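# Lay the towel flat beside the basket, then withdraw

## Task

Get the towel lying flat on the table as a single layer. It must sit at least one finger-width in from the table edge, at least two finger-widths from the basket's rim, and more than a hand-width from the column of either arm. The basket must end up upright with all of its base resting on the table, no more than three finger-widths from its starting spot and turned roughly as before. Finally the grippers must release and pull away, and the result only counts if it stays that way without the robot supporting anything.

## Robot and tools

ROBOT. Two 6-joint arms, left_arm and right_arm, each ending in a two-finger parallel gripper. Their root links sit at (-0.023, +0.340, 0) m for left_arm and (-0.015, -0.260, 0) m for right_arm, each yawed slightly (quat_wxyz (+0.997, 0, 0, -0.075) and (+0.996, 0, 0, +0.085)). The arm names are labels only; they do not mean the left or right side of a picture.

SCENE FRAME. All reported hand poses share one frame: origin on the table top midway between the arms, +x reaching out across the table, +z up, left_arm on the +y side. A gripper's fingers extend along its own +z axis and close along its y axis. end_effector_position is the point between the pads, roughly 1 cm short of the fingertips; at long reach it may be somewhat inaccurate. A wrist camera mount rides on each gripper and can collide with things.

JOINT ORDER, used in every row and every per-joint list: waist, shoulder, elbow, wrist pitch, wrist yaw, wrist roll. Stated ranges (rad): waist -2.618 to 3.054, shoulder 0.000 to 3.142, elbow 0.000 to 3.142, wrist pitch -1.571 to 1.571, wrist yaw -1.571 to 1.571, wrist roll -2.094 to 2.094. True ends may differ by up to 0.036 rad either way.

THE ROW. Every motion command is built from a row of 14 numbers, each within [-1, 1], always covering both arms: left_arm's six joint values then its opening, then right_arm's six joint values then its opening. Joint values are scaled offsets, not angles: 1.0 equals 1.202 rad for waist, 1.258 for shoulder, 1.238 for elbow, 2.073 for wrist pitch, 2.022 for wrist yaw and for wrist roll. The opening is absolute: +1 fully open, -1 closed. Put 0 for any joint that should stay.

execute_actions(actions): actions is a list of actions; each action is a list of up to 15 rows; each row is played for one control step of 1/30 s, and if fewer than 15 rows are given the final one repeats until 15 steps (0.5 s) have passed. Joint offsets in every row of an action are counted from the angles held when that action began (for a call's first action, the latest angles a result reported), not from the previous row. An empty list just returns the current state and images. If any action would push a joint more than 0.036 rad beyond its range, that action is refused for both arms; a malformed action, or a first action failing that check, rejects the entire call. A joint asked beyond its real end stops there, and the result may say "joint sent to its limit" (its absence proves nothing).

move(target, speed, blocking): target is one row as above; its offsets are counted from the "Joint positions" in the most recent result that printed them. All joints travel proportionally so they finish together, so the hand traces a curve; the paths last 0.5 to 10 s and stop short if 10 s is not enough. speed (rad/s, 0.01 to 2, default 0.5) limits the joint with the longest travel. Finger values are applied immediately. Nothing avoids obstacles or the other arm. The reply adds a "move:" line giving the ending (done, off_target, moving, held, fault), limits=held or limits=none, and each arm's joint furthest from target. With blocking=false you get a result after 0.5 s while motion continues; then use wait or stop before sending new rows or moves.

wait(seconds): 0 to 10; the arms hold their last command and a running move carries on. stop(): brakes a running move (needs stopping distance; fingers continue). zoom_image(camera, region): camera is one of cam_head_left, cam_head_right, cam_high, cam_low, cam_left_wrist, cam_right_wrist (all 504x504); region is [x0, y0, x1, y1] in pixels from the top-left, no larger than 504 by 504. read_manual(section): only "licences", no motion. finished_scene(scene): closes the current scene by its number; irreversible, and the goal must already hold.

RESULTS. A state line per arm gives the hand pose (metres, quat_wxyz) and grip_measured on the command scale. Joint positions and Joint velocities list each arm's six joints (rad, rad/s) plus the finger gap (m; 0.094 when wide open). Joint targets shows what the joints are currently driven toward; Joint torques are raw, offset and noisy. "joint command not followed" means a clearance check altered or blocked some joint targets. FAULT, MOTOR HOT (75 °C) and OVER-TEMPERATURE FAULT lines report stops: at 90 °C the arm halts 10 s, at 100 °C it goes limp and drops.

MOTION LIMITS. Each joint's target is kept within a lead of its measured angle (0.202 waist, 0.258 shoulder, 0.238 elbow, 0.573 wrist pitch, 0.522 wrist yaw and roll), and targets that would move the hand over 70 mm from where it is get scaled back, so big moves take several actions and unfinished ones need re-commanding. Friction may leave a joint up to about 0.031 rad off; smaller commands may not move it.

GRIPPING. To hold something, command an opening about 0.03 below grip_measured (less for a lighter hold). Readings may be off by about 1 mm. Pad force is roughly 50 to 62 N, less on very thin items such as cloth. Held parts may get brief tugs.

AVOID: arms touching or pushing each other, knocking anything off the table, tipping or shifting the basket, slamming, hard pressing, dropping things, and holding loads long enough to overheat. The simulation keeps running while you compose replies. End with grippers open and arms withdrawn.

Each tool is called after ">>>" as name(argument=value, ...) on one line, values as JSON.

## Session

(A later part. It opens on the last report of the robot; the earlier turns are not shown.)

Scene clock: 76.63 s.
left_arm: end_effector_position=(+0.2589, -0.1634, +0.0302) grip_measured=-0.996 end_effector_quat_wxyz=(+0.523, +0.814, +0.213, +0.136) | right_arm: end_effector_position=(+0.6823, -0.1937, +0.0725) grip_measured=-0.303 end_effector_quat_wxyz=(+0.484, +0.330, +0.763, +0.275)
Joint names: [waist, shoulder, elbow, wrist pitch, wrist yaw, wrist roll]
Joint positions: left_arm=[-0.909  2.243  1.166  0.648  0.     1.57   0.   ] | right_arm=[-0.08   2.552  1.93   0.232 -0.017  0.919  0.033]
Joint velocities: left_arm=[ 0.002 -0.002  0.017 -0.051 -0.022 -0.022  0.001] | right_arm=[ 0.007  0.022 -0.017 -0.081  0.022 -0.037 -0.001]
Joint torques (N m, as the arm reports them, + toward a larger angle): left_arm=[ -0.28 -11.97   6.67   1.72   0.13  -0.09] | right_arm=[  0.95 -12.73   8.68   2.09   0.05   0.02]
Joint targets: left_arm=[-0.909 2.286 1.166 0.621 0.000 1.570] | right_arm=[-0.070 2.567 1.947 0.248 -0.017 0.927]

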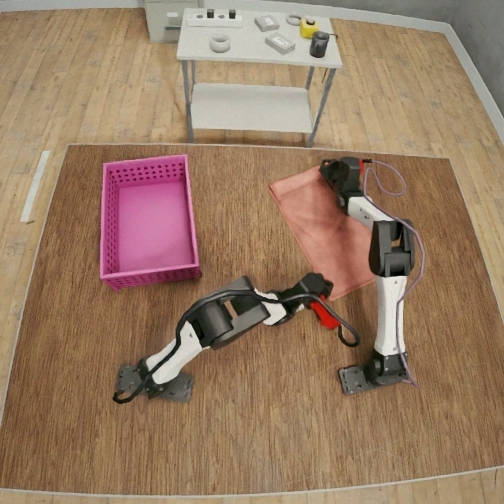

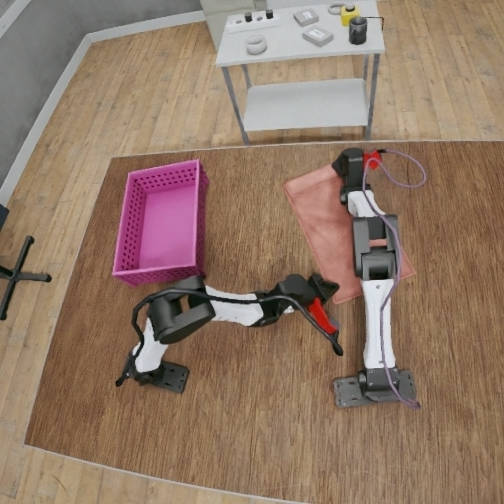

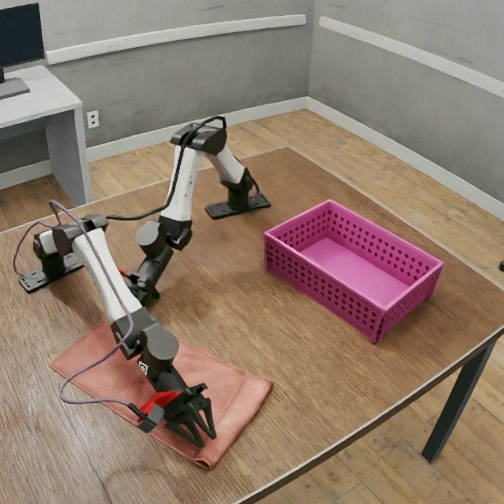

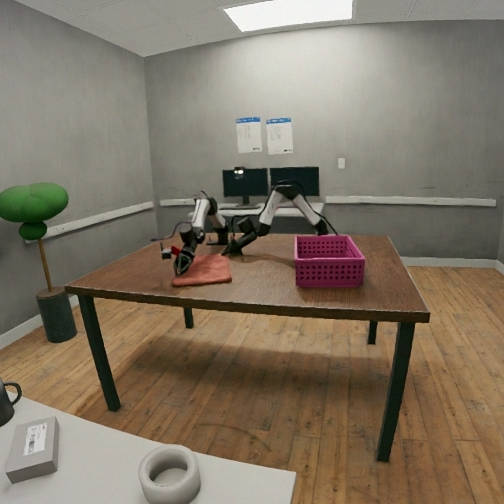

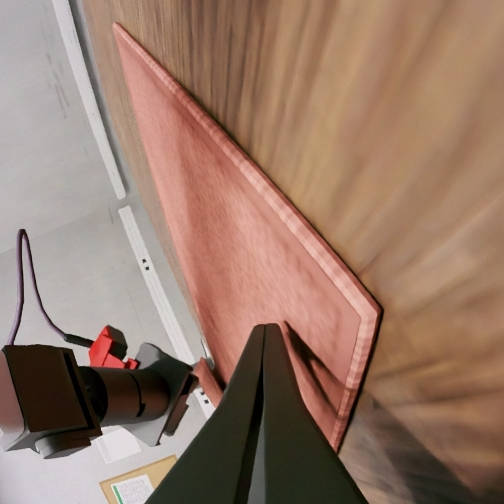

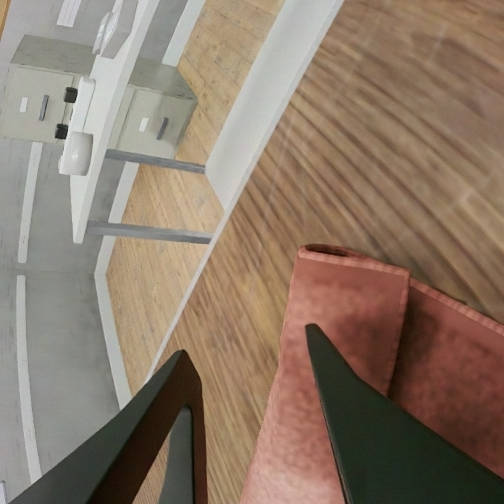

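>>> move(target=[0,-0.06,0,0,0,0,-1, -0.1,-0.3,0.0,-0.25,0,0,-0.3], speed=0.4)

Scene clock: 79.03 s.
left_arm: end_effector_position=(+0.2609, -0.1671, +0.0662) grip_measured=-0.996 end_effector_quat_wxyz=(+0.549, +0.797, +0.208, +0.143) | right_arm: end_effector_position=(+0.6208, -0.2717, +0.2055) grip_measured=-0.303 end_effector_quat_wxyz=(+0.449, +0.389, +0.773, +0.224)
Joint names: [waist, shoulder, elbow, wrist pitch, wrist yaw, wrist roll]
Joint positions: left_arm=[-0.909  2.179  1.166  0.648  0.     1.57   0.   ] | right_arm=[-0.193  2.179  1.93  -0.272 -0.017  0.919  0.033]
Joint velocities: left_arm=[-0.012  0.012 -0.012  0.037  0.007 -0.007 -0.   ] | right_arm=[ 0.007  0.007 -0.002  0.081 -0.007 -0.081 -0.001]
Joint torques (N m, as the arm reports them, + toward a larger angle): left_arm=[ -0.19 -16.49   7.06   1.99   0.14  -0.08] | right_arm=[ -0.38 -12.13   7.75   1.76   0.05  -0.07]
Joint targets: left_arm=[-0.909 2.168 1.166 0.648 0.000 1.570] | right_arm=[-0.200 2.175 1.930 -0.287 -0.017 0.919]
move: done; limits=none; left_arm: farthest joint: the shoulder, 0.011 radians from its target (0.076 radians at the start); right_arm: farthest joint: the wrist pitch, 0.015 radians from its target (0.518 radians at the start)

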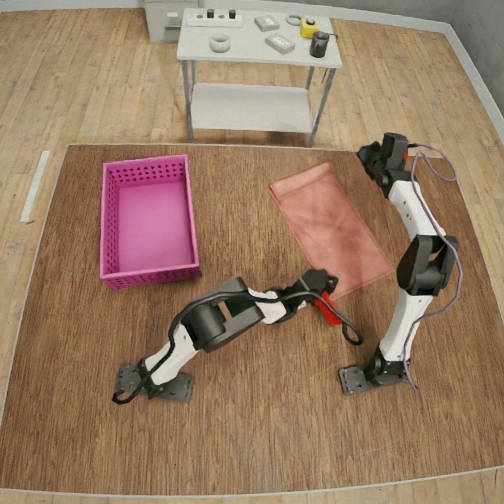

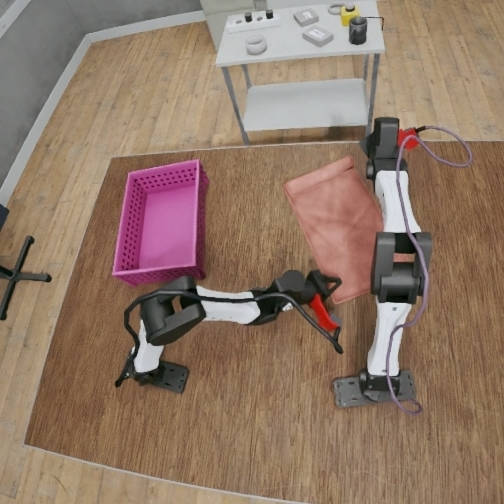

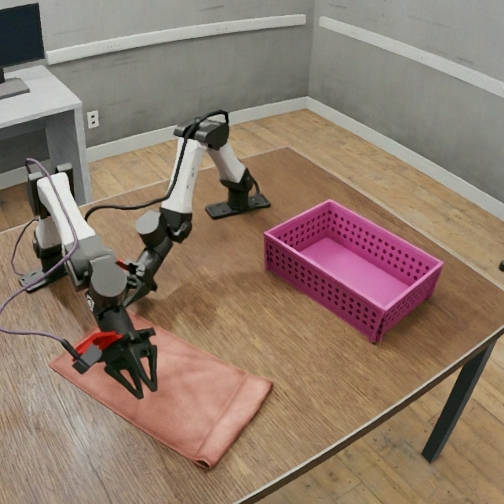

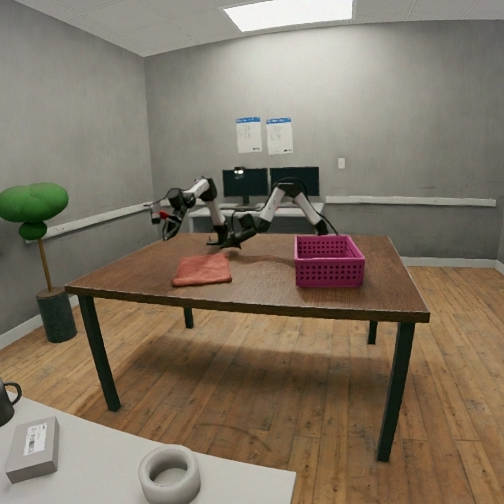

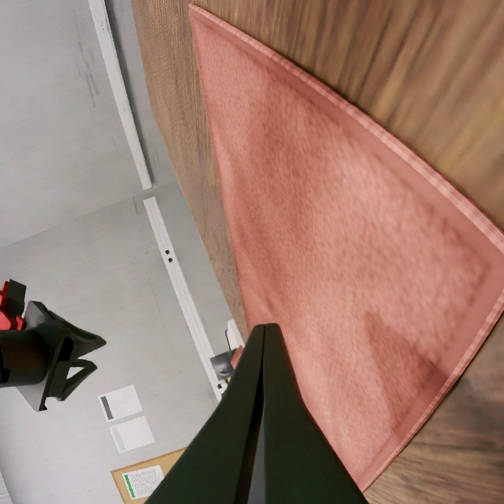

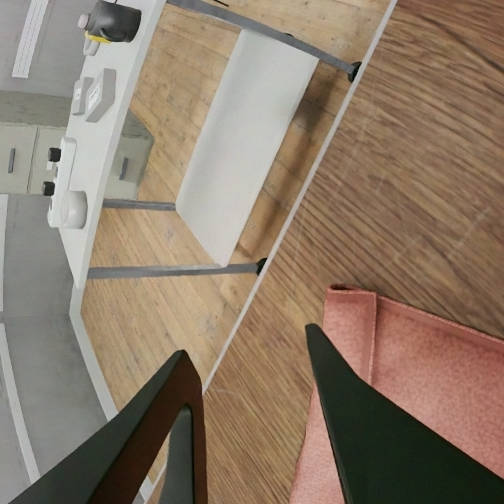

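>>> zoom_image(camera="cam_head_left", region=[250, 130, 430, 310])

>>> zoom_image(camera="cam_high", region=[120, 340, 300, 490])

Region (250, 130, 430, 310) of cam_head_left's 504x504 image, scaled by 2.800, with more detail than that image has.

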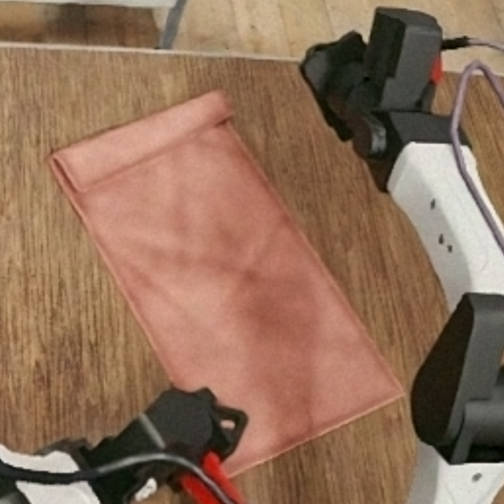

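Region (120, 340, 300, 490) of cam_high's 504x504 image, scaled by 2.800, with more detail than that image has.

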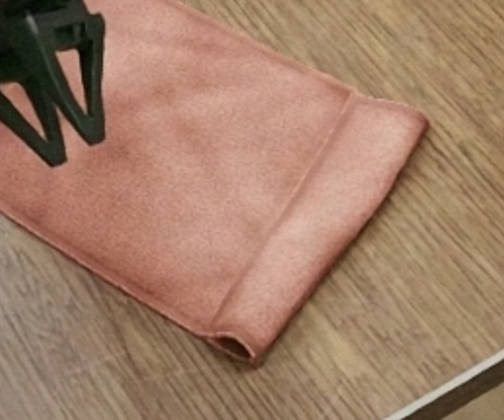

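>>> move(target=[0.02,0.068,0.441,-0.47,0,0,-1, 0.216,0.117,-0.301,0.2055,0.008,-0.4585,0.6], speed=0.5)

Scene clock: 88.37 s.
left_arm: end_effector_position=(+0.2719, -0.1697, +0.0663) grip_measured=-0.996 end_effector_quat_wxyz=(+0.348, +0.901, +0.242, +0.093) | right_arm: end_effector_position=(+0.5896, -0.1158, +0.0466) grip_measured=+0.597 end_effector_quat_wxyz=(+0.461, -0.103, +0.880, +0.058)
Joint names: [waist, shoulder, elbow, wrist pitch, wrist yaw, wrist roll]
Joint positions: left_arm=[-0.895  2.232  1.697 -0.3    0.     1.57   0.   ] | right_arm=[ 0.062  2.314  1.572  0.137 -0.009  0.002  0.075]
Joint velocities: left_arm=[-0.002  0.007  0.002 -0.022 -0.007  0.007 -0.   ] | right_arm=[ 0.007 -0.007  0.002 -0.051  0.007  0.037  0.001]
Joint torques (N m, as the arm reports them, + toward a larger angle): left_arm=[  0.56 -14.48   9.42   1.23   0.21  -0.08] | right_arm=[  0.55 -11.18   5.9    1.97   0.11  -0.16]
Joint targets: left_arm=[-0.885 2.264 1.712 -0.327 0.000 1.570] | right_arm=[0.067 2.326 1.557 0.155 -0.001 -0.008]
move: off_target (left_arm); limits=none; left_arm: farthest joint: the shoulder, 0.032 radians from its target (0.086 radians at the start); right_arm: farthest joint: the wrist pitch, 0.017 radians from its target (0.426 radians at the start)

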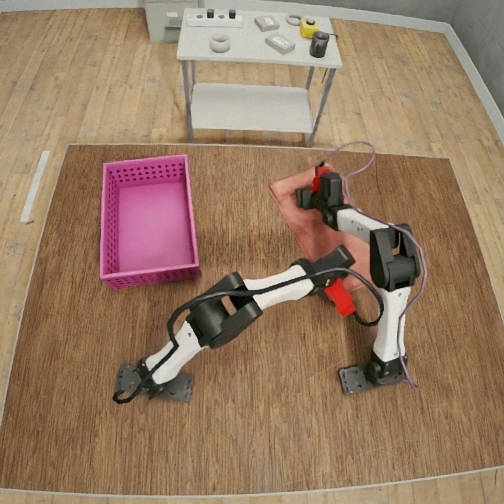

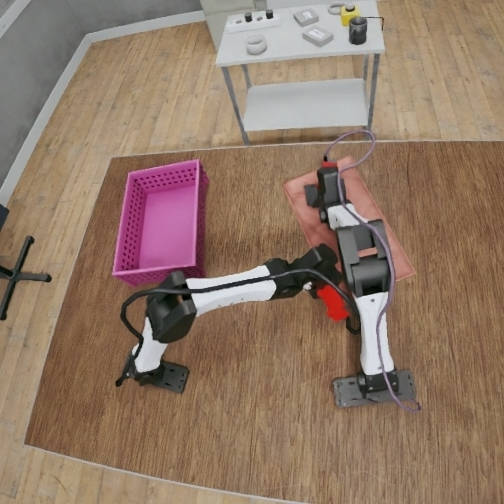

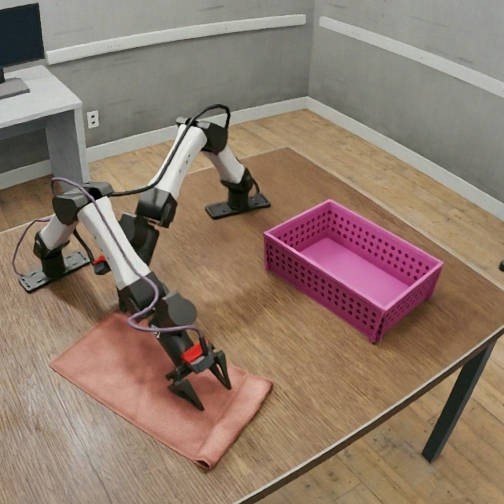

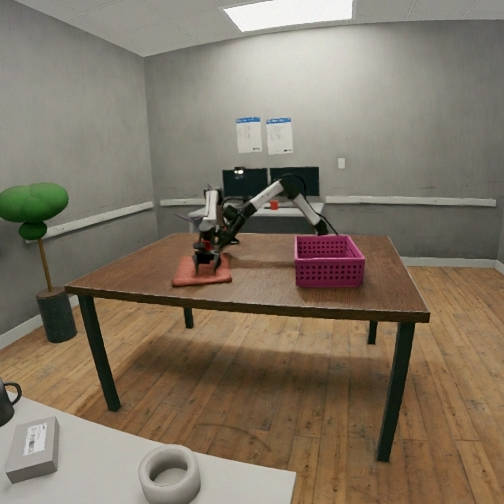

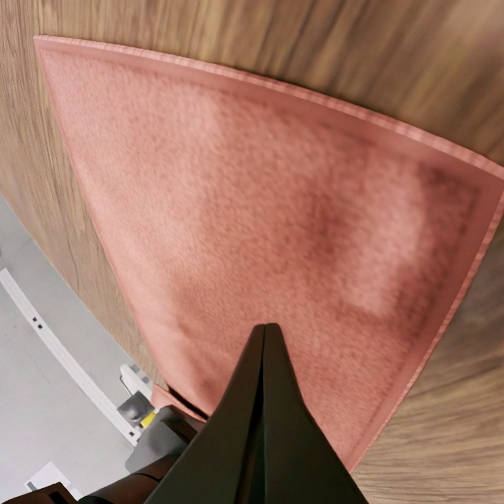

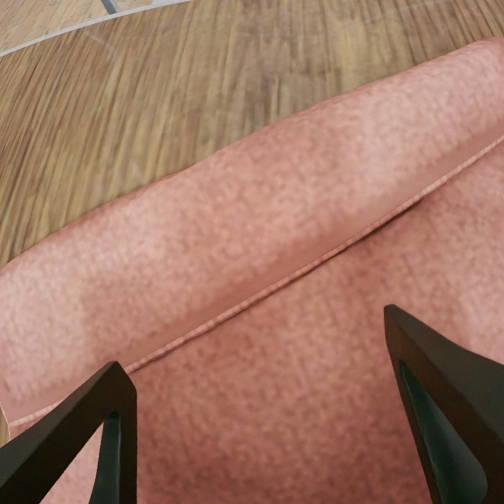

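>>> move(target=[0.008,0.11,0.012,-0.02,0,0,-1, -0.108,0.038,-0.012,0.008,-0.148,-0.104,0.6], speed=0.2)

Scene clock: 91.60 s.
left_arm: end_effector_position=(+0.2713, -0.1686, +0.0286) grip_measured=-0.997 end_effector_quat_wxyz=(+0.319, +0.911, +0.245, +0.086) | right_arm: end_effector_position=(+0.5890, -0.1429, +0.0330) grip_measured=+0.597 end_effector_quat_wxyz=(+0.451, -0.201, +0.862, +0.113)
Joint names: [waist, shoulder, elbow, wrist pitch, wrist yaw, wrist roll]
Joint positions: left_arm=[-0.895  2.309  1.712 -0.3    0.     1.57   0.   ] | right_arm=[-0.061  2.344  1.572  0.138 -0.3   -0.198  0.075]
Joint velocities: left_arm=[ 0.007 -0.007 -0.007  0.066 -0.007 -0.051 -0.   ] | right_arm=[-0.012  0.002 -0.017 -0.037  0.037 -0.037  0.   ]
Joint torques (N m, as the arm reports them, + toward a larger angle): left_arm=[  0.57 -12.33   8.03   1.1    0.19  -0.08] | right_arm=[ -0.34 -10.92   5.72   1.93  -0.18  -0.13]
Joint targets: left_arm=[-0.886 2.371 1.712 -0.341 0.000 1.570] | right_arm=[-0.068 2.362 1.557 0.153 -0.308 -0.208]
move: off_target (left_arm); limits=none; left_arm: farthest joint: the shoulder, 0.062 radians from its target (0.138 radians at the start); right_arm: farthest joint: the shoulder, 0.017 radians from its target (0.048 radians at the start)

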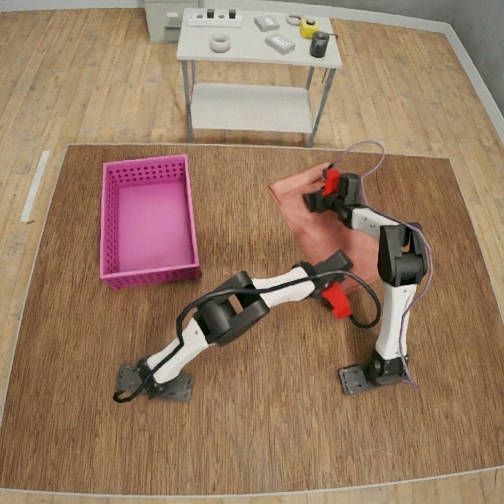

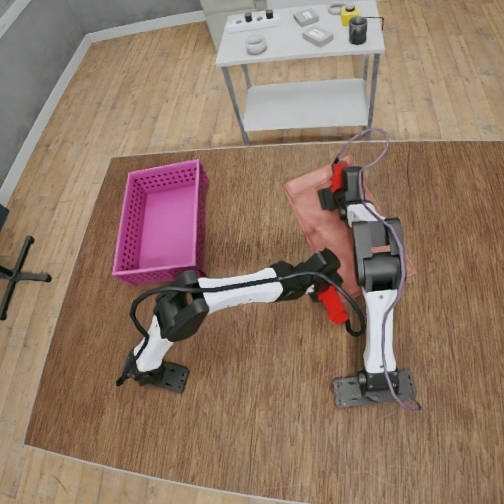

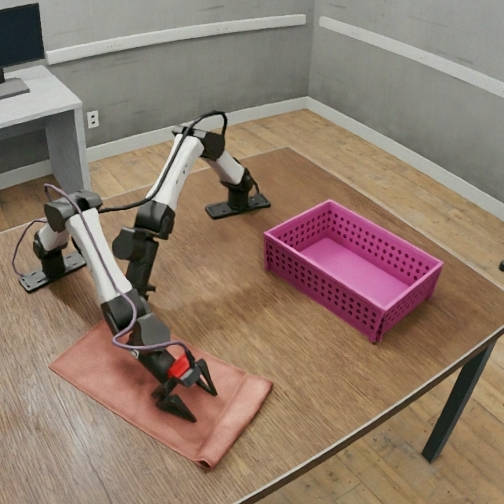

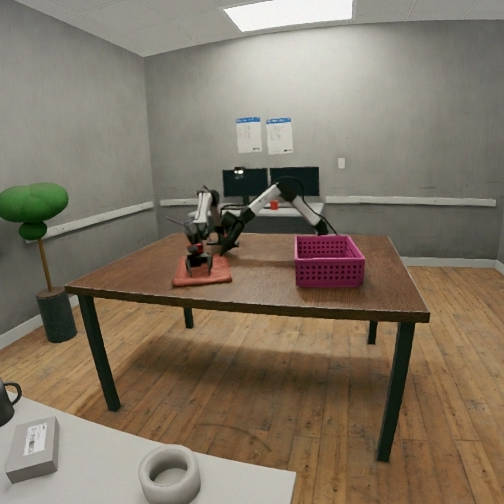

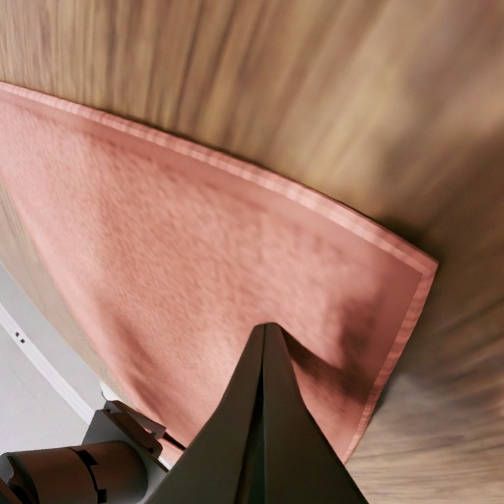

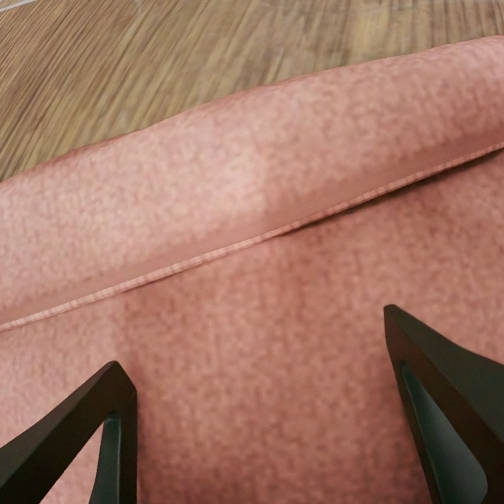

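>>> execute_actions(actions=[[[0.005,0.049,0,-0.02,0,0,-1,-0.006,0.014,-0.012,0.007,-0.004,-0.005,0.6],[0.002,0.049,0,-0.02,0,0,-1,-0.006,0.014,-0.012,0.007,-0.004,-0.005,0.6],[-0.001,0.049,0,-0.02,0,0,-1,-0.006,0.014,-0.012,0.007,-0.004,-0.005,0.6],[-0.004,0.049,0,-0.02,0,0,-1,-0.006,0.014,-0.012,0.007,-0.004,-0.005,0.6],[-0.007,0.049,0,-0.02,0,0,-1,-0.006,0.014,-0.012,0.007,-0.004,-0.005,0.6],[-0.009,0.049,0,-0.02,0,0,-1,-0.006,0.014,-0.012,0.007,-0.004,-0.005,0.6],[-0.011,0.049,0,-0.02,0,0,-1,-0.006,0.014,-0.012,0.007,-0.004,-0.005,0.6],[-0.013,0.049,0,-0.02,0,0,-1,-0.006,0.014,-0.012,0.007,-0.004,-0.005,0.6],[-0.015,0.049,0,-0.02,0,0,-1,-0.006,0.014,-0.012,0.007,-0.004,-0.005,0.6],[-0.017,0.049,0,-0.02,0,0,-1,-0.006,0.014,-0.012,0.007,-0.004,-0.005,0.6],[-0.019,0.049,0,-0.02,0,0,-1,-0.006,0.014,-0.012,0.007,-0.004,-0.005,0.6],[-0.021,0.049,0,-0.02,0,0,-1,-0.006,0.014,-0.012,0.007,-0.004,-0.005,0.6],[-0.023,0.049,0,-0.02,0,0,-1,-0.006,0.014,-0.012,0.007,-0.004,-0.005,0.6],[-0.025,0.049,0,-0.02,0,0,-1,-0.006,0.014,-0.012,0.007,-0.004,-0.005,0.6],[-0.027,0.049,0,-0.02,0,0,-1,-0.006,0.014,-0.012,0.007,-0.004,-0.005,0.6]],
[[-0.014,0.049,-0.004,-0.02,0,0,-1,-0.006,0.015,-0.012,0.007,-0.004,-0.005,0.6],[-0.016,0.049,-0.004,-0.02,0,0,-1,-0.006,0.016,-0.012,0.007,-0.004,-0.005,0.6],[-0.018,0.049,-0.004,-0.02,0,0,-1,-0.006,0.017,-0.012,0.007,-0.004,-0.005,0.6],[-0.02,0.049,-0.004,-0.02,0,0,-1,-0.006,0.018,-0.012,0.007,-0.004,-0.005,0.6],[-0.022,0.049,-0.004,-0.02,0,0,-1,-0.006,0.019,-0.012,0.007,-0.004,-0.005,0.6],[-0.024,0.049,-0.004,-0.02,0,0,-1,-0.006,0.02,-0.012,0.007,-0.004,-0.005,0.6],[-0.026,0.049,-0.004,-0.02,0,0,-1,-0.006,0.021,-0.012,0.007,-0.004,-0.005,0.6],[-0.028,0.049,-0.004,-0.02,0,0,-1,-0.006,0.022,-0.012,0.007,-0.004,-0.005,0.6],[-0.03,0.049,-0.004,-0.02,0,0,-1,-0.006,0.023,-0.012,0.007,-0.004,-0.005,0.6],[-0.032,0.049,-0.004,-0.02,0,0,-1,-0.006,0.024,-0.012,0.007,-0.004,-0.005,0.6],[-0.034,0.049,-0.004,-0.02,0,0,-1,-0.006,0.024,-0.012,0.007,-0.004,-0.005,0.6],[-0.036,0.049,-0.004,-0.02,0,0,-1,-0.006,0.024,-0.012,0.007,-0.004,-0.005,0.6],[-0.038,0.049,-0.004,-0.02,0,0,-1,-0.006,0.024,-0.012,0.007,-0.004,-0.005,0.6],[-0.039,0.049,-0.004,-0.02,0,0,-1,-0.006,0.024,-0.012,0.007,-0.004,-0.005,0.6],[-0.04,0.049,-0.004,-0.02,0,0,-1,-0.006,0.024,-0.012,0.007,-0.004,-0.005,0.6]],
[[-0.012,0.049,-0.004,-0.02,0,0,-1,-0.006,0.015,-0.012,0.007,-0.004,-0.005,0.6]]])

Scene clock: 96.13 s.
left_arm: end_effector_position=(+0.2549, -0.1784, +0.0291) grip_measured=-0.997 end_effector_quat_wxyz=(+0.321, +0.915, +0.230, +0.087) | right_arm: end_effector_position=(+0.5899, -0.1424, +0.0311) grip_measured=+0.597 end_effector_quat_wxyz=(+0.453, -0.203, +0.860, +0.113)
Joint names: [waist, shoulder, elbow, wrist pitch, wrist yaw, wrist roll]
Joint positions: left_arm=[-0.932  2.309  1.712 -0.297 -0.015  1.57   0.   ] | right_arm=[-0.061  2.351  1.572  0.149 -0.302 -0.2    0.075]
Joint velocities: left_arm=[-0.002 -0.007  0.007 -0.022 -0.022 -0.095  0.   ] | right_arm=[ 0.002 -0.002 -0.002 -0.081 -0.022 -0.022  0.   ]
Joint torques (N m, as the arm reports them, + toward a larger angle): left_arm=[ -1.11 -12.32   7.52   1.1    0.21  -0.07] | right_arm=[ -0.42 -10.82   5.7    1.9   -0.18  -0.14]
Joint targets: left_arm=[-0.945 2.370 1.707 -0.338 -0.013 1.570] | right_arm=[-0.068 2.370 1.557 0.161 -0.309 -0.209]

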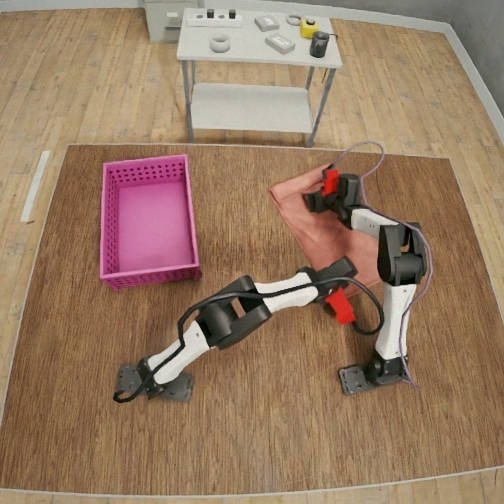

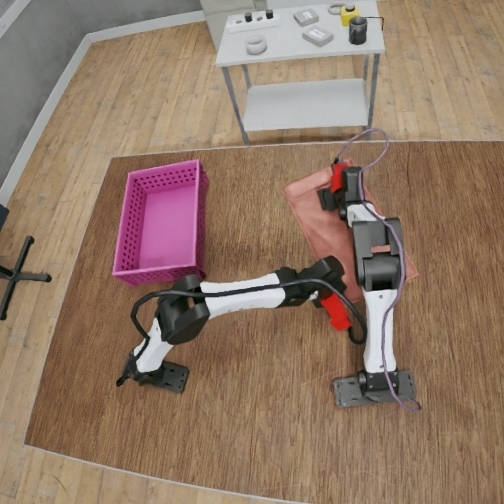

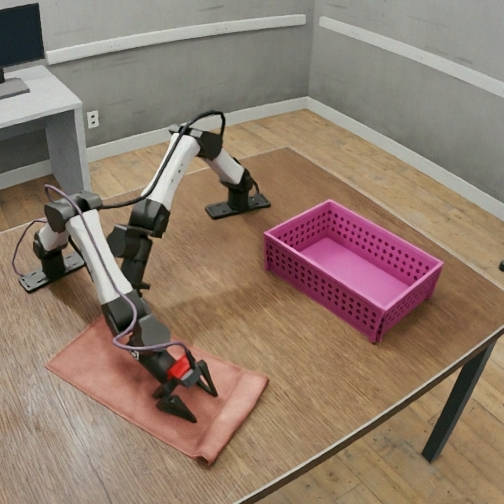

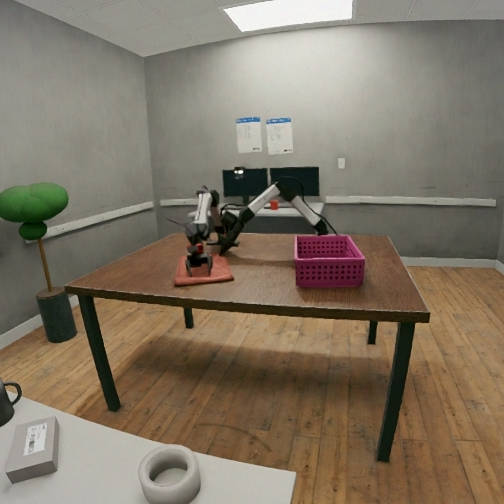

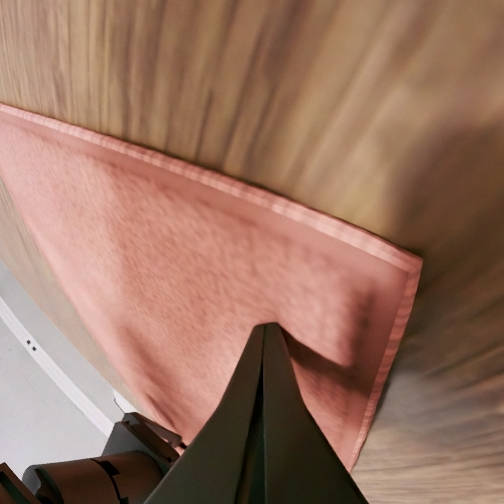

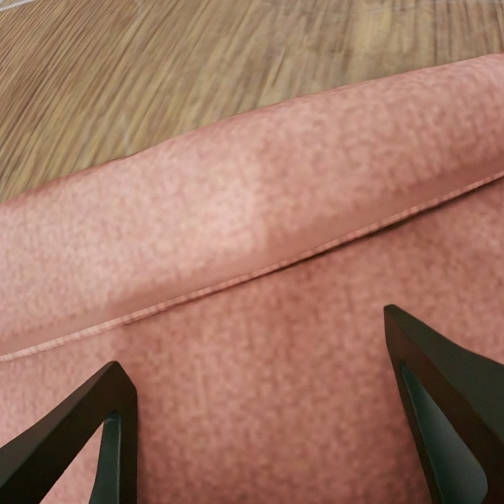

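>>> execute_actions(actions=[[[-0.012,0.049,-0.004,-0.02,0.005,0,-1,-0.002,0.015,-0.004,0.006,-0.004,-0.003,0.6],[-0.014,0.049,-0.004,-0.02,0.005,0,-1,0.002,0.015,0.004,0.006,-0.004,-0.003,0.6],[-0.016,0.049,-0.004,-0.02,0.005,0,-1,0.005,0.016,0.01,0.007,-0.004,-0.003,0.6],[-0.018,0.049,-0.004,-0.02,0.005,0,-1,0.007,0.017,0.014,0.007,-0.004,-0.003,0.6],[-0.02,0.049,-0.004,-0.02,0.005,0,-1,0.008,0.019,0.017,0.008,-0.004,-0.003,0.6],[-0.021,0.049,-0.004,-0.02,0.005,0,-1,0.008,0.021,0.02,0.008,-0.004,-0.003,0.6],[-0.022,0.049,-0.004,-0.02,0.005,0,-1,0.009,0.024,0.023,0.009,-0.004,-0.003,0.6],[-0.023,0.049,-0.004,-0.02,0.005,0,-1,0.009,0.026,0.026,0.009,-0.004,-0.003,0.6],[-0.024,0.049,-0.004,-0.02,0.005,0,-1,0.009,0.028,0.029,0.01,-0.004,-0.003,0.6],[-0.025,0.049,-0.004,-0.02,0.005,0,-1,0.01,0.031,0.032,0.01,-0.004,-0.003,0.6],[-0.026,0.049,-0.004,-0.02,0.005,0,-1,0.01,0.033,0.035,0.011,-0.004,-0.003,0.6],[-0.027,0.049,-0.004,-0.02,0.005,0,-1,0.01,0.035,0.038,0.012,-0.004,-0.003,0.6],[-0.028,0.049,-0.004,-0.02,0.005,0,-1,0.011,0.038,0.041,0.012,-0.004,-0.003,0.6],[-0.029,0.049,-0.004,-0.02,0.005,0,-1,0.011,0.04,0.044,0.013,-0.004,-0.003,0.6],[-0.03,0.049,-0.004,-0.02,0.005,0,-1,0.011,0.042,0.047,0.013,-0.004,-0.003,0.6]],
[[-0.02,0.049,-0.004,-0.02,0.005,0,-1,0.009,0.02,0.021,0.008,-0.004,-0.003,0.6],[-0.021,0.049,-0.004,-0.02,0.005,0,-1,0.009,0.022,0.024,0.008,-0.004,-0.003,0.6],[-0.022,0.049,-0.004,-0.02,0.005,0,-1,0.009,0.025,0.027,0.009,-0.004,-0.003,0.6],[-0.023,0.049,-0.004,-0.02,0.005,0,-1,0.01,0.027,0.03,0.009,-0.004,-0.003,0.6],[-0.024,0.049,-0.004,-0.02,0.005,0,-1,0.01,0.029,0.033,0.01,-0.004,-0.003,0.6],[-0.025,0.049,-0.004,-0.02,0.005,0,-1,0.01,0.032,0.036,0.011,-0.004,-0.003,0.6],[-0.026,0.049,-0.004,-0.02,0.005,0,-1,0.011,0.034,0.039,0.011,-0.004,-0.003,0.6],[-0.027,0.049,-0.004,-0.02,0.005,0,-1,0.011,0.036,0.042,0.012,-0.004,-0.003,0.6],[-0.028,0.049,-0.004,-0.02,0.005,0,-1,0.011,0.039,0.045,0.012,-0.004,-0.003,0.6],[-0.029,0.049,-0.004,-0.02,0.005,0,-1,0.012,0.041,0.048,0.013,-0.004,-0.003,0.6],[-0.03,0.049,-0.004,-0.02,0.005,0,-1,0.012,0.043,0.051,0.013,-0.004,-0.003,0.6],[-0.03,0.049,-0.004,-0.02,0.005,0,-1,0.012,0.046,0.054,0.014,-0.004,-0.003,0.6],[-0.03,0.049,-0.004,-0.02,0.005,0,-1,0.013,0.048,0.057,0.015,-0.004,-0.003,0.6],[-0.03,0.049,-0.004,-0.02,0.005,0,-1,0.013,0.05,0.06,0.015,-0.004,-0.003,0.6],[-0.03,0.049,-0.004,-0.02,0.005,0,-1,0.013,0.053,0.063,0.016,-0.004,-0.003,0.6]],
[[-0.015,0.049,-0.004,-0.02,0.005,0,-1,0.009,0.02,0.021,0.008,-0.004,-0.003,0.6],[-0.015,0.049,-0.004,-0.02,0.005,0,-1,0.009,0.022,0.024,0.008,-0.004,-0.003,0.6],[-0.015,0.049,-0.004,-0.02,0.005,0,-1,0.009,0.025,0.027,0.009,-0.004,-0.003,0.6],[-0.015,0.049,-0.004,-0.02,0.005,0,-1,0.01,0.027,0.03,0.009,-0.004,-0.003,0.6],[-0.015,0.049,-0.004,-0.02,0.005,0,-1,0.01,0.029,0.033,0.01,-0.004,-0.003,0.6],[-0.015,0.049,-0.004,-0.02,0.005,0,-1,0.01,0.032,0.036,0.011,-0.004,-0.003,0.6],[-0.015,0.049,-0.004,-0.02,0.005,0,-1,0.011,0.034,0.039,0.011,-0.004,-0.003,0.6],[-0.015,0.049,-0.004,-0.02,0.005,0,-1,0.011,0.036,0.042,0.012,-0.004,-0.003,0.6],[-0.015,0.049,-0.004,-0.02,0.005,0,-1,0.011,0.039,0.045,0.012,-0.004,-0.003,0.6],[-0.015,0.049,-0.004,-0.02,0.005,0,-1,0.012,0.041,0.048,0.013,-0.004,-0.003,0.6],[-0.015,0.049,-0.004,-0.02,0.005,0,-1,0.012,0.043,0.051,0.013,-0.004,-0.003,0.6],[-0.015,0.049,-0.004,-0.02,0.005,0,-1,0.012,0.046,0.054,0.014,-0.004,-0.003,0.6],[-0.015,0.049,-0.004,-0.02,0.005,0,-1,0.013,0.048,0.057,0.015,-0.004,-0.003,0.6],[-0.015,0.049,-0.004,-0.02,0.005,0,-1,0.013,0.05,0.06,0.015,-0.004,-0.003,0.6],[-0.015,0.049,-0.004,-0.02,0.005,0,-1,0.013,0.053,0.063,0.016,-0.004,-0.003,0.6]],
[[-0.012,0.049,-0.004,-0.02,0.005,0,-1,0.009,0.02,0.021,0.008,-0.004,-0.003,0.6]]])

Scene clock: 101.10 s.
left_arm: end_effector_position=(+0.2366, -0.1878, +0.0291) grip_measured=-0.997 end_effector_quat_wxyz=(+0.322, +0.919, +0.214, +0.082) | right_arm: end_effector_position=(+0.6246, -0.1345, +0.0324) grip_measured=+0.597 end_effector_quat_wxyz=(+0.486, -0.208, +0.841, +0.112)
Joint names: [waist, shoulder, elbow, wrist pitch, wrist yaw, wrist roll]
Joint positions: left_arm=[-0.967  2.309  1.712 -0.297 -0.015  1.57   0.   ] | right_arm=[-0.056  2.468  1.729  0.185 -0.306 -0.2    0.075]
Joint velocities: left_arm=[-0.007 -0.002  0.002  0.051 -0.022  0.037  0.   ] | right_arm=[ 0.007  0.002  0.002 -0.022 -0.022  0.037  0.   ]
Joint torques (N m, as the arm reports them, + toward a larger angle): left_arm=[ -1.35 -12.44   7.55   1.08   0.31  -0.05] | right_arm=[  1.04 -11.62   8.27   1.98  -0.16  -0.1 ]
Joint targets: left_arm=[-0.982 2.370 1.707 -0.338 -0.005 1.570] | right_arm=[-0.045 2.487 1.746 0.201 -0.313 -0.206]

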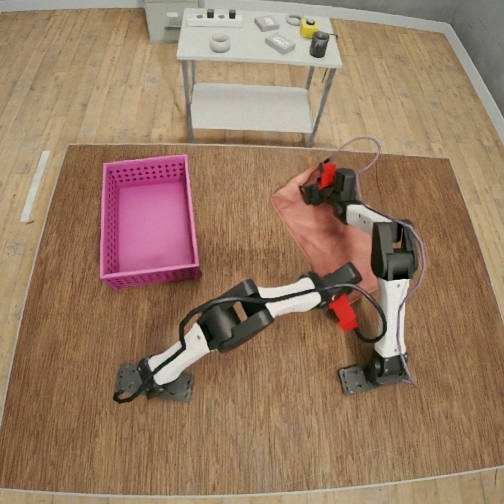

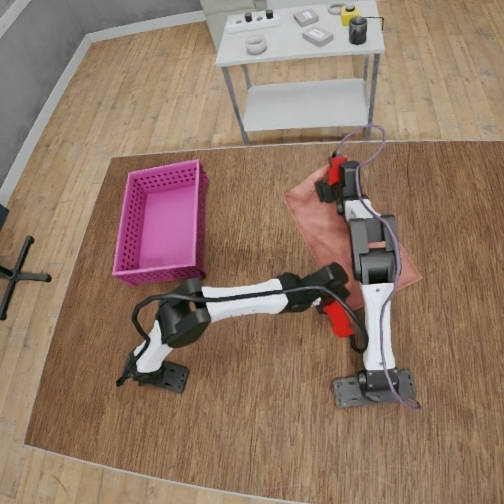

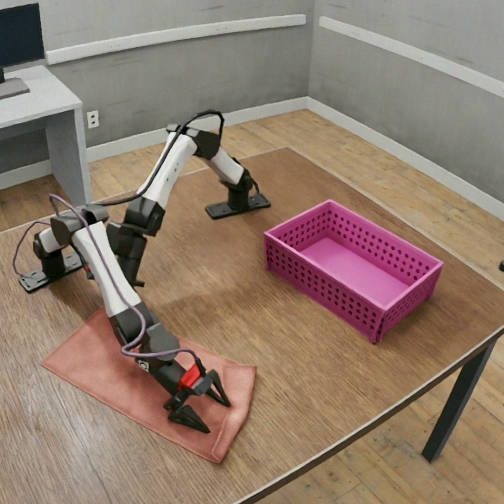

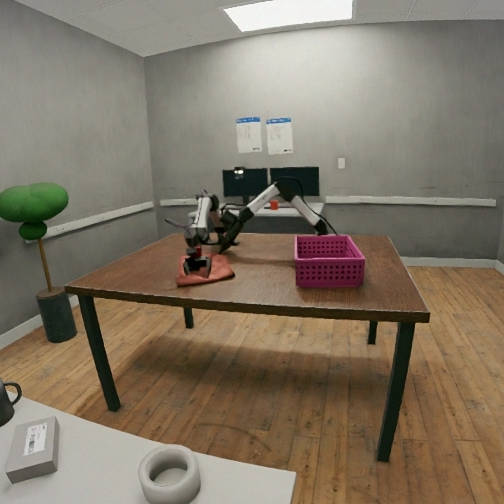

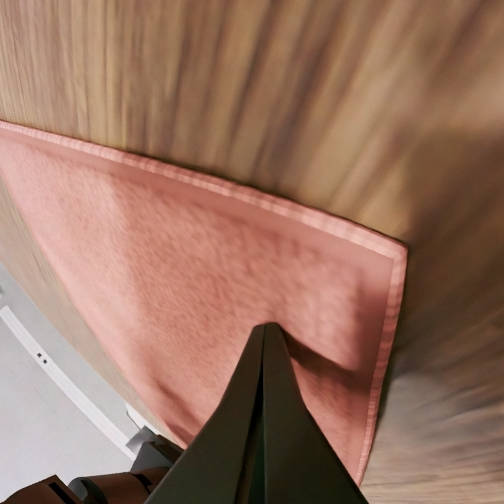

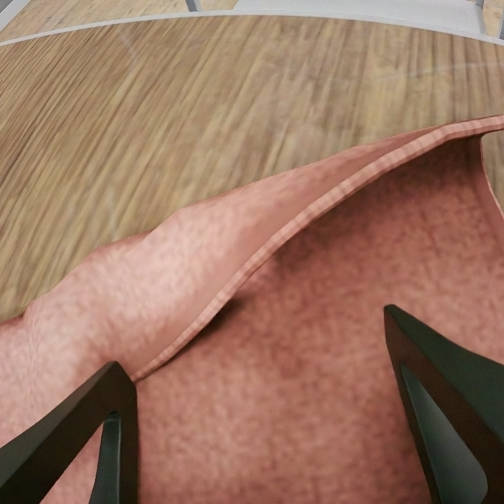

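>>> zoom_image(camera="cam_high", region=[120, 340, 300, 490])

Region (120, 340, 300, 490) of cam_high's 504x504 image, scaled by 2.800, with more detail than that image has.

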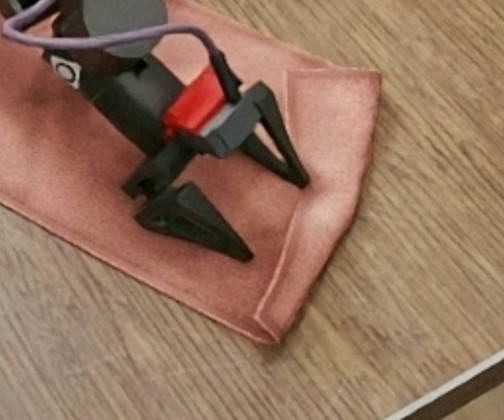

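>>> execute_actions(actions=[[[-0.012,0.049,-0.004,-0.02,0.005,0,-1,0.01,0.017,0.016,0.008,-0.005,-0.003,0.6],[-0.012,0.049,-0.004,-0.02,0.005,0,-1,0.01,0.019,0.019,0.008,-0.006,-0.003,0.6],[-0.012,0.049,-0.004,-0.02,0.005,0,-1,0.011,0.022,0.022,0.009,-0.007,-0.003,0.6],[-0.012,0.049,-0.004,-0.02,0.005,0,-1,0.011,0.024,0.026,0.009,-0.009,-0.003,0.6],[-0.012,0.049,-0.004,-0.02,0.005,0,-1,0.012,0.027,0.029,0.009,-0.01,-0.003,0.6],[-0.012,0.049,-0.004,-0.02,0.005,0,-1,0.012,0.029,0.033,0.01,-0.011,-0.003,0.6],[-0.012,0.049,-0.004,-0.02,0.005,0,-1,0.013,0.032,0.036,0.01,-0.012,-0.003,0.6],[-0.012,0.049,-0.004,-0.02,0.005,0,-1,0.013,0.034,0.039,0.01,-0.014,-0.003,0.6],[-0.012,0.049,-0.004,-0.02,0.005,0,-1,0.014,0.037,0.043,0.011,-0.015,-0.003,0.6],[-0.012,0.049,-0.004,-0.02,0.005,0,-1,0.014,0.039,0.046,0.011,-0.016,-0.003,0.6],[-0.012,0.049,-0.004,-0.02,0.005,0,-1,0.015,0.042,0.05,0.011,-0.017,-0.003,0.6],[-0.012,0.049,-0.004,-0.02,0.005,0,-1,0.015,0.044,0.053,0.012,-0.019,-0.003,0.6],[-0.012,0.049,-0.004,-0.02,0.005,0,-1,0.016,0.047,0.056,0.012,-0.02,-0.003,0.6],[-0.012,0.049,-0.004,-0.02,0.005,0,-1,0.016,0.049,0.06,0.012,-0.021,-0.003,0.6],[-0.012,0.049,-0.004,-0.02,0.005,0,-1,0.017,0.052,0.063,0.013,-0.022,-0.003,0.6]],
[[-0.012,0.049,-0.004,-0.02,0.005,0,-1,0.011,0.022,0.022,0.009,-0.007,-0.003,0.6],[-0.012,0.049,-0.004,-0.02,0.005,0,-1,0.012,0.024,0.025,0.009,-0.008,-0.003,0.6],[-0.012,0.049,-0.004,-0.02,0.005,0,-1,0.012,0.027,0.029,0.009,-0.009,-0.003,0.6],[-0.012,0.049,-0.004,-0.02,0.005,0,-1,0.013,0.029,0.032,0.01,-0.011,-0.003,0.6],[-0.012,0.049,-0.004,-0.02,0.005,0,-1,0.013,0.032,0.036,0.01,-0.012,-0.003,0.6],[-0.012,0.049,-0.004,-0.02,0.005,0,-1,0.014,0.034,0.039,0.01,-0.013,-0.003,0.6],[-0.012,0.049,-0.004,-0.02,0.005,0,-1,0.014,0.037,0.042,0.011,-0.014,-0.003,0.6],[-0.012,0.049,-0.004,-0.02,0.005,0,-1,0.015,0.039,0.046,0.011,-0.016,-0.003,0.6],[-0.012,0.049,-0.004,-0.02,0.005,0,-1,0.015,0.042,0.049,0.011,-0.017,-0.003,0.6],[-0.012,0.049,-0.004,-0.02,0.005,0,-1,0.016,0.044,0.053,0.012,-0.018,-0.003,0.6],[-0.012,0.049,-0.004,-0.02,0.005,0,-1,0.016,0.047,0.056,0.012,-0.019,-0.003,0.6],[-0.012,0.049,-0.004,-0.02,0.005,0,-1,0.017,0.049,0.059,0.012,-0.021,-0.003,0.6],[-0.012,0.049,-0.004,-0.02,0.005,0,-1,0.017,0.052,0.063,0.013,-0.022,-0.003,0.6],[-0.012,0.049,-0.004,-0.02,0.005,0,-1,0.018,0.054,0.066,0.013,-0.023,-0.003,0.6],[-0.012,0.049,-0.004,-0.02,0.005,0,-1,0.018,0.057,0.07,0.013,-0.024,-0.003,0.6]],
[[-0.012,0.049,-0.004,-0.02,0.005,0,-1,0.011,0.021,0.022,0.008,-0.006,-0.003,0.6]]])

Scene clock: 106.93 s.
left_arm: end_effector_position=(+0.2366, -0.1878, +0.0291) grip_measured=-0.997 end_effector_quat_wxyz=(+0.322, +0.919, +0.214, +0.082) | right_arm: end_effector_position=(+0.6416, -0.1075, +0.0332) grip_measured=+0.597 end_effector_quat_wxyz=(+0.506, -0.234, +0.818, +0.143)
Joint names: [waist, shoulder, elbow, wrist pitch, wrist yaw, wrist roll]
Joint positions: left_arm=[-0.967  2.309  1.712 -0.297 -0.015  1.57   0.   ] | right_arm=[-0.035  2.56   1.857  0.201 -0.372 -0.2    0.075]
Joint velocities: left_arm=[ 0.002  0.007 -0.017  0.022 -0.007  0.022  0.   ] | right_arm=[ 0.012 -0.002  0.007 -0.037  0.007 -0.007  0.   ]
Joint torques (N m, as the arm reports them, + toward a larger angle): left_arm=[ -1.32 -12.35   7.54   1.11   0.29  -0.05] | right_arm=[  0.99 -12.19   8.41   2.01  -0.16  -0.09]
Joint targets: left_arm=[-0.982 2.370 1.707 -0.338 -0.005 1.570] | right_arm=[-0.025 2.580 1.874 0.218 -0.378 -0.206]

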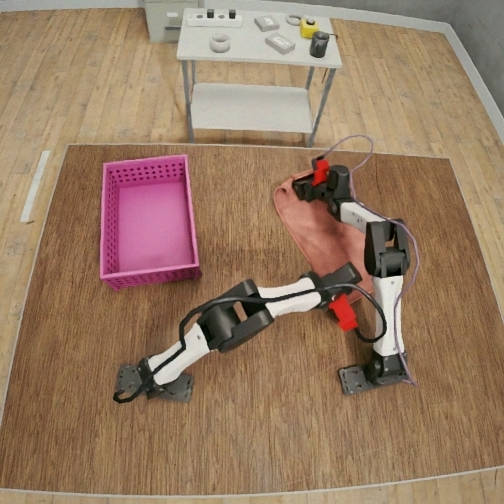

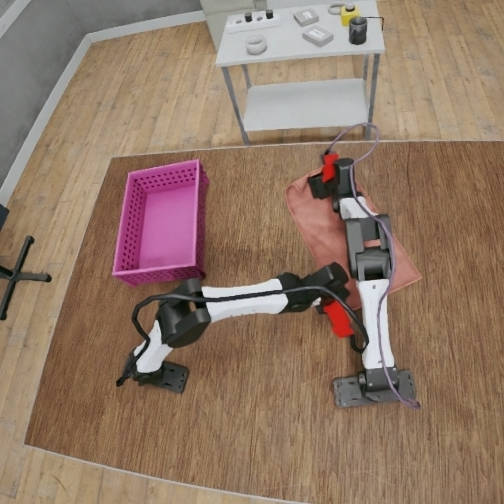

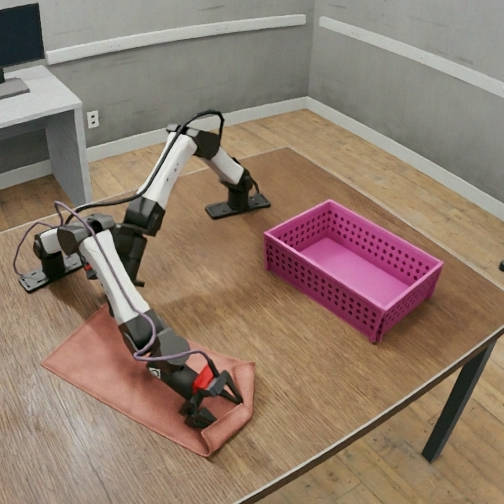

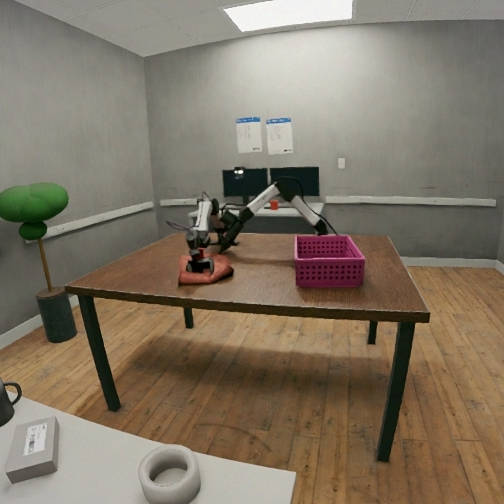

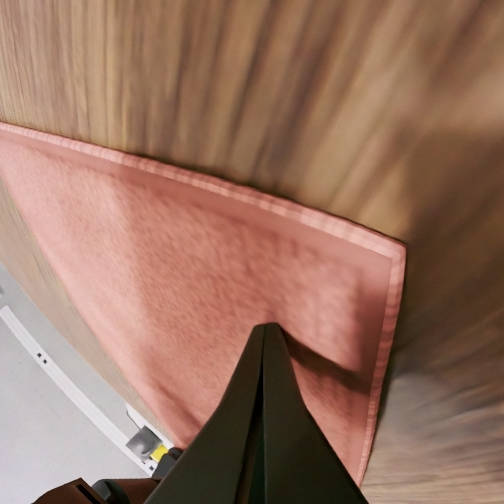

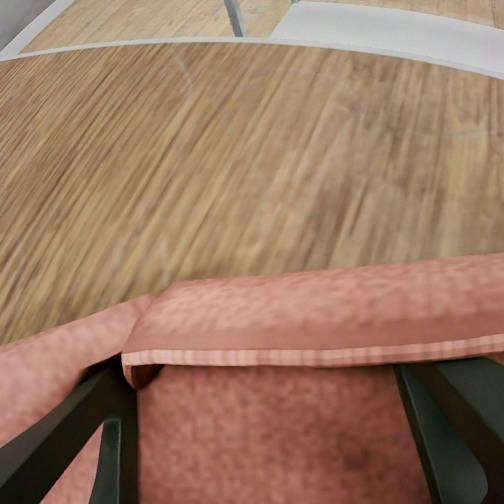

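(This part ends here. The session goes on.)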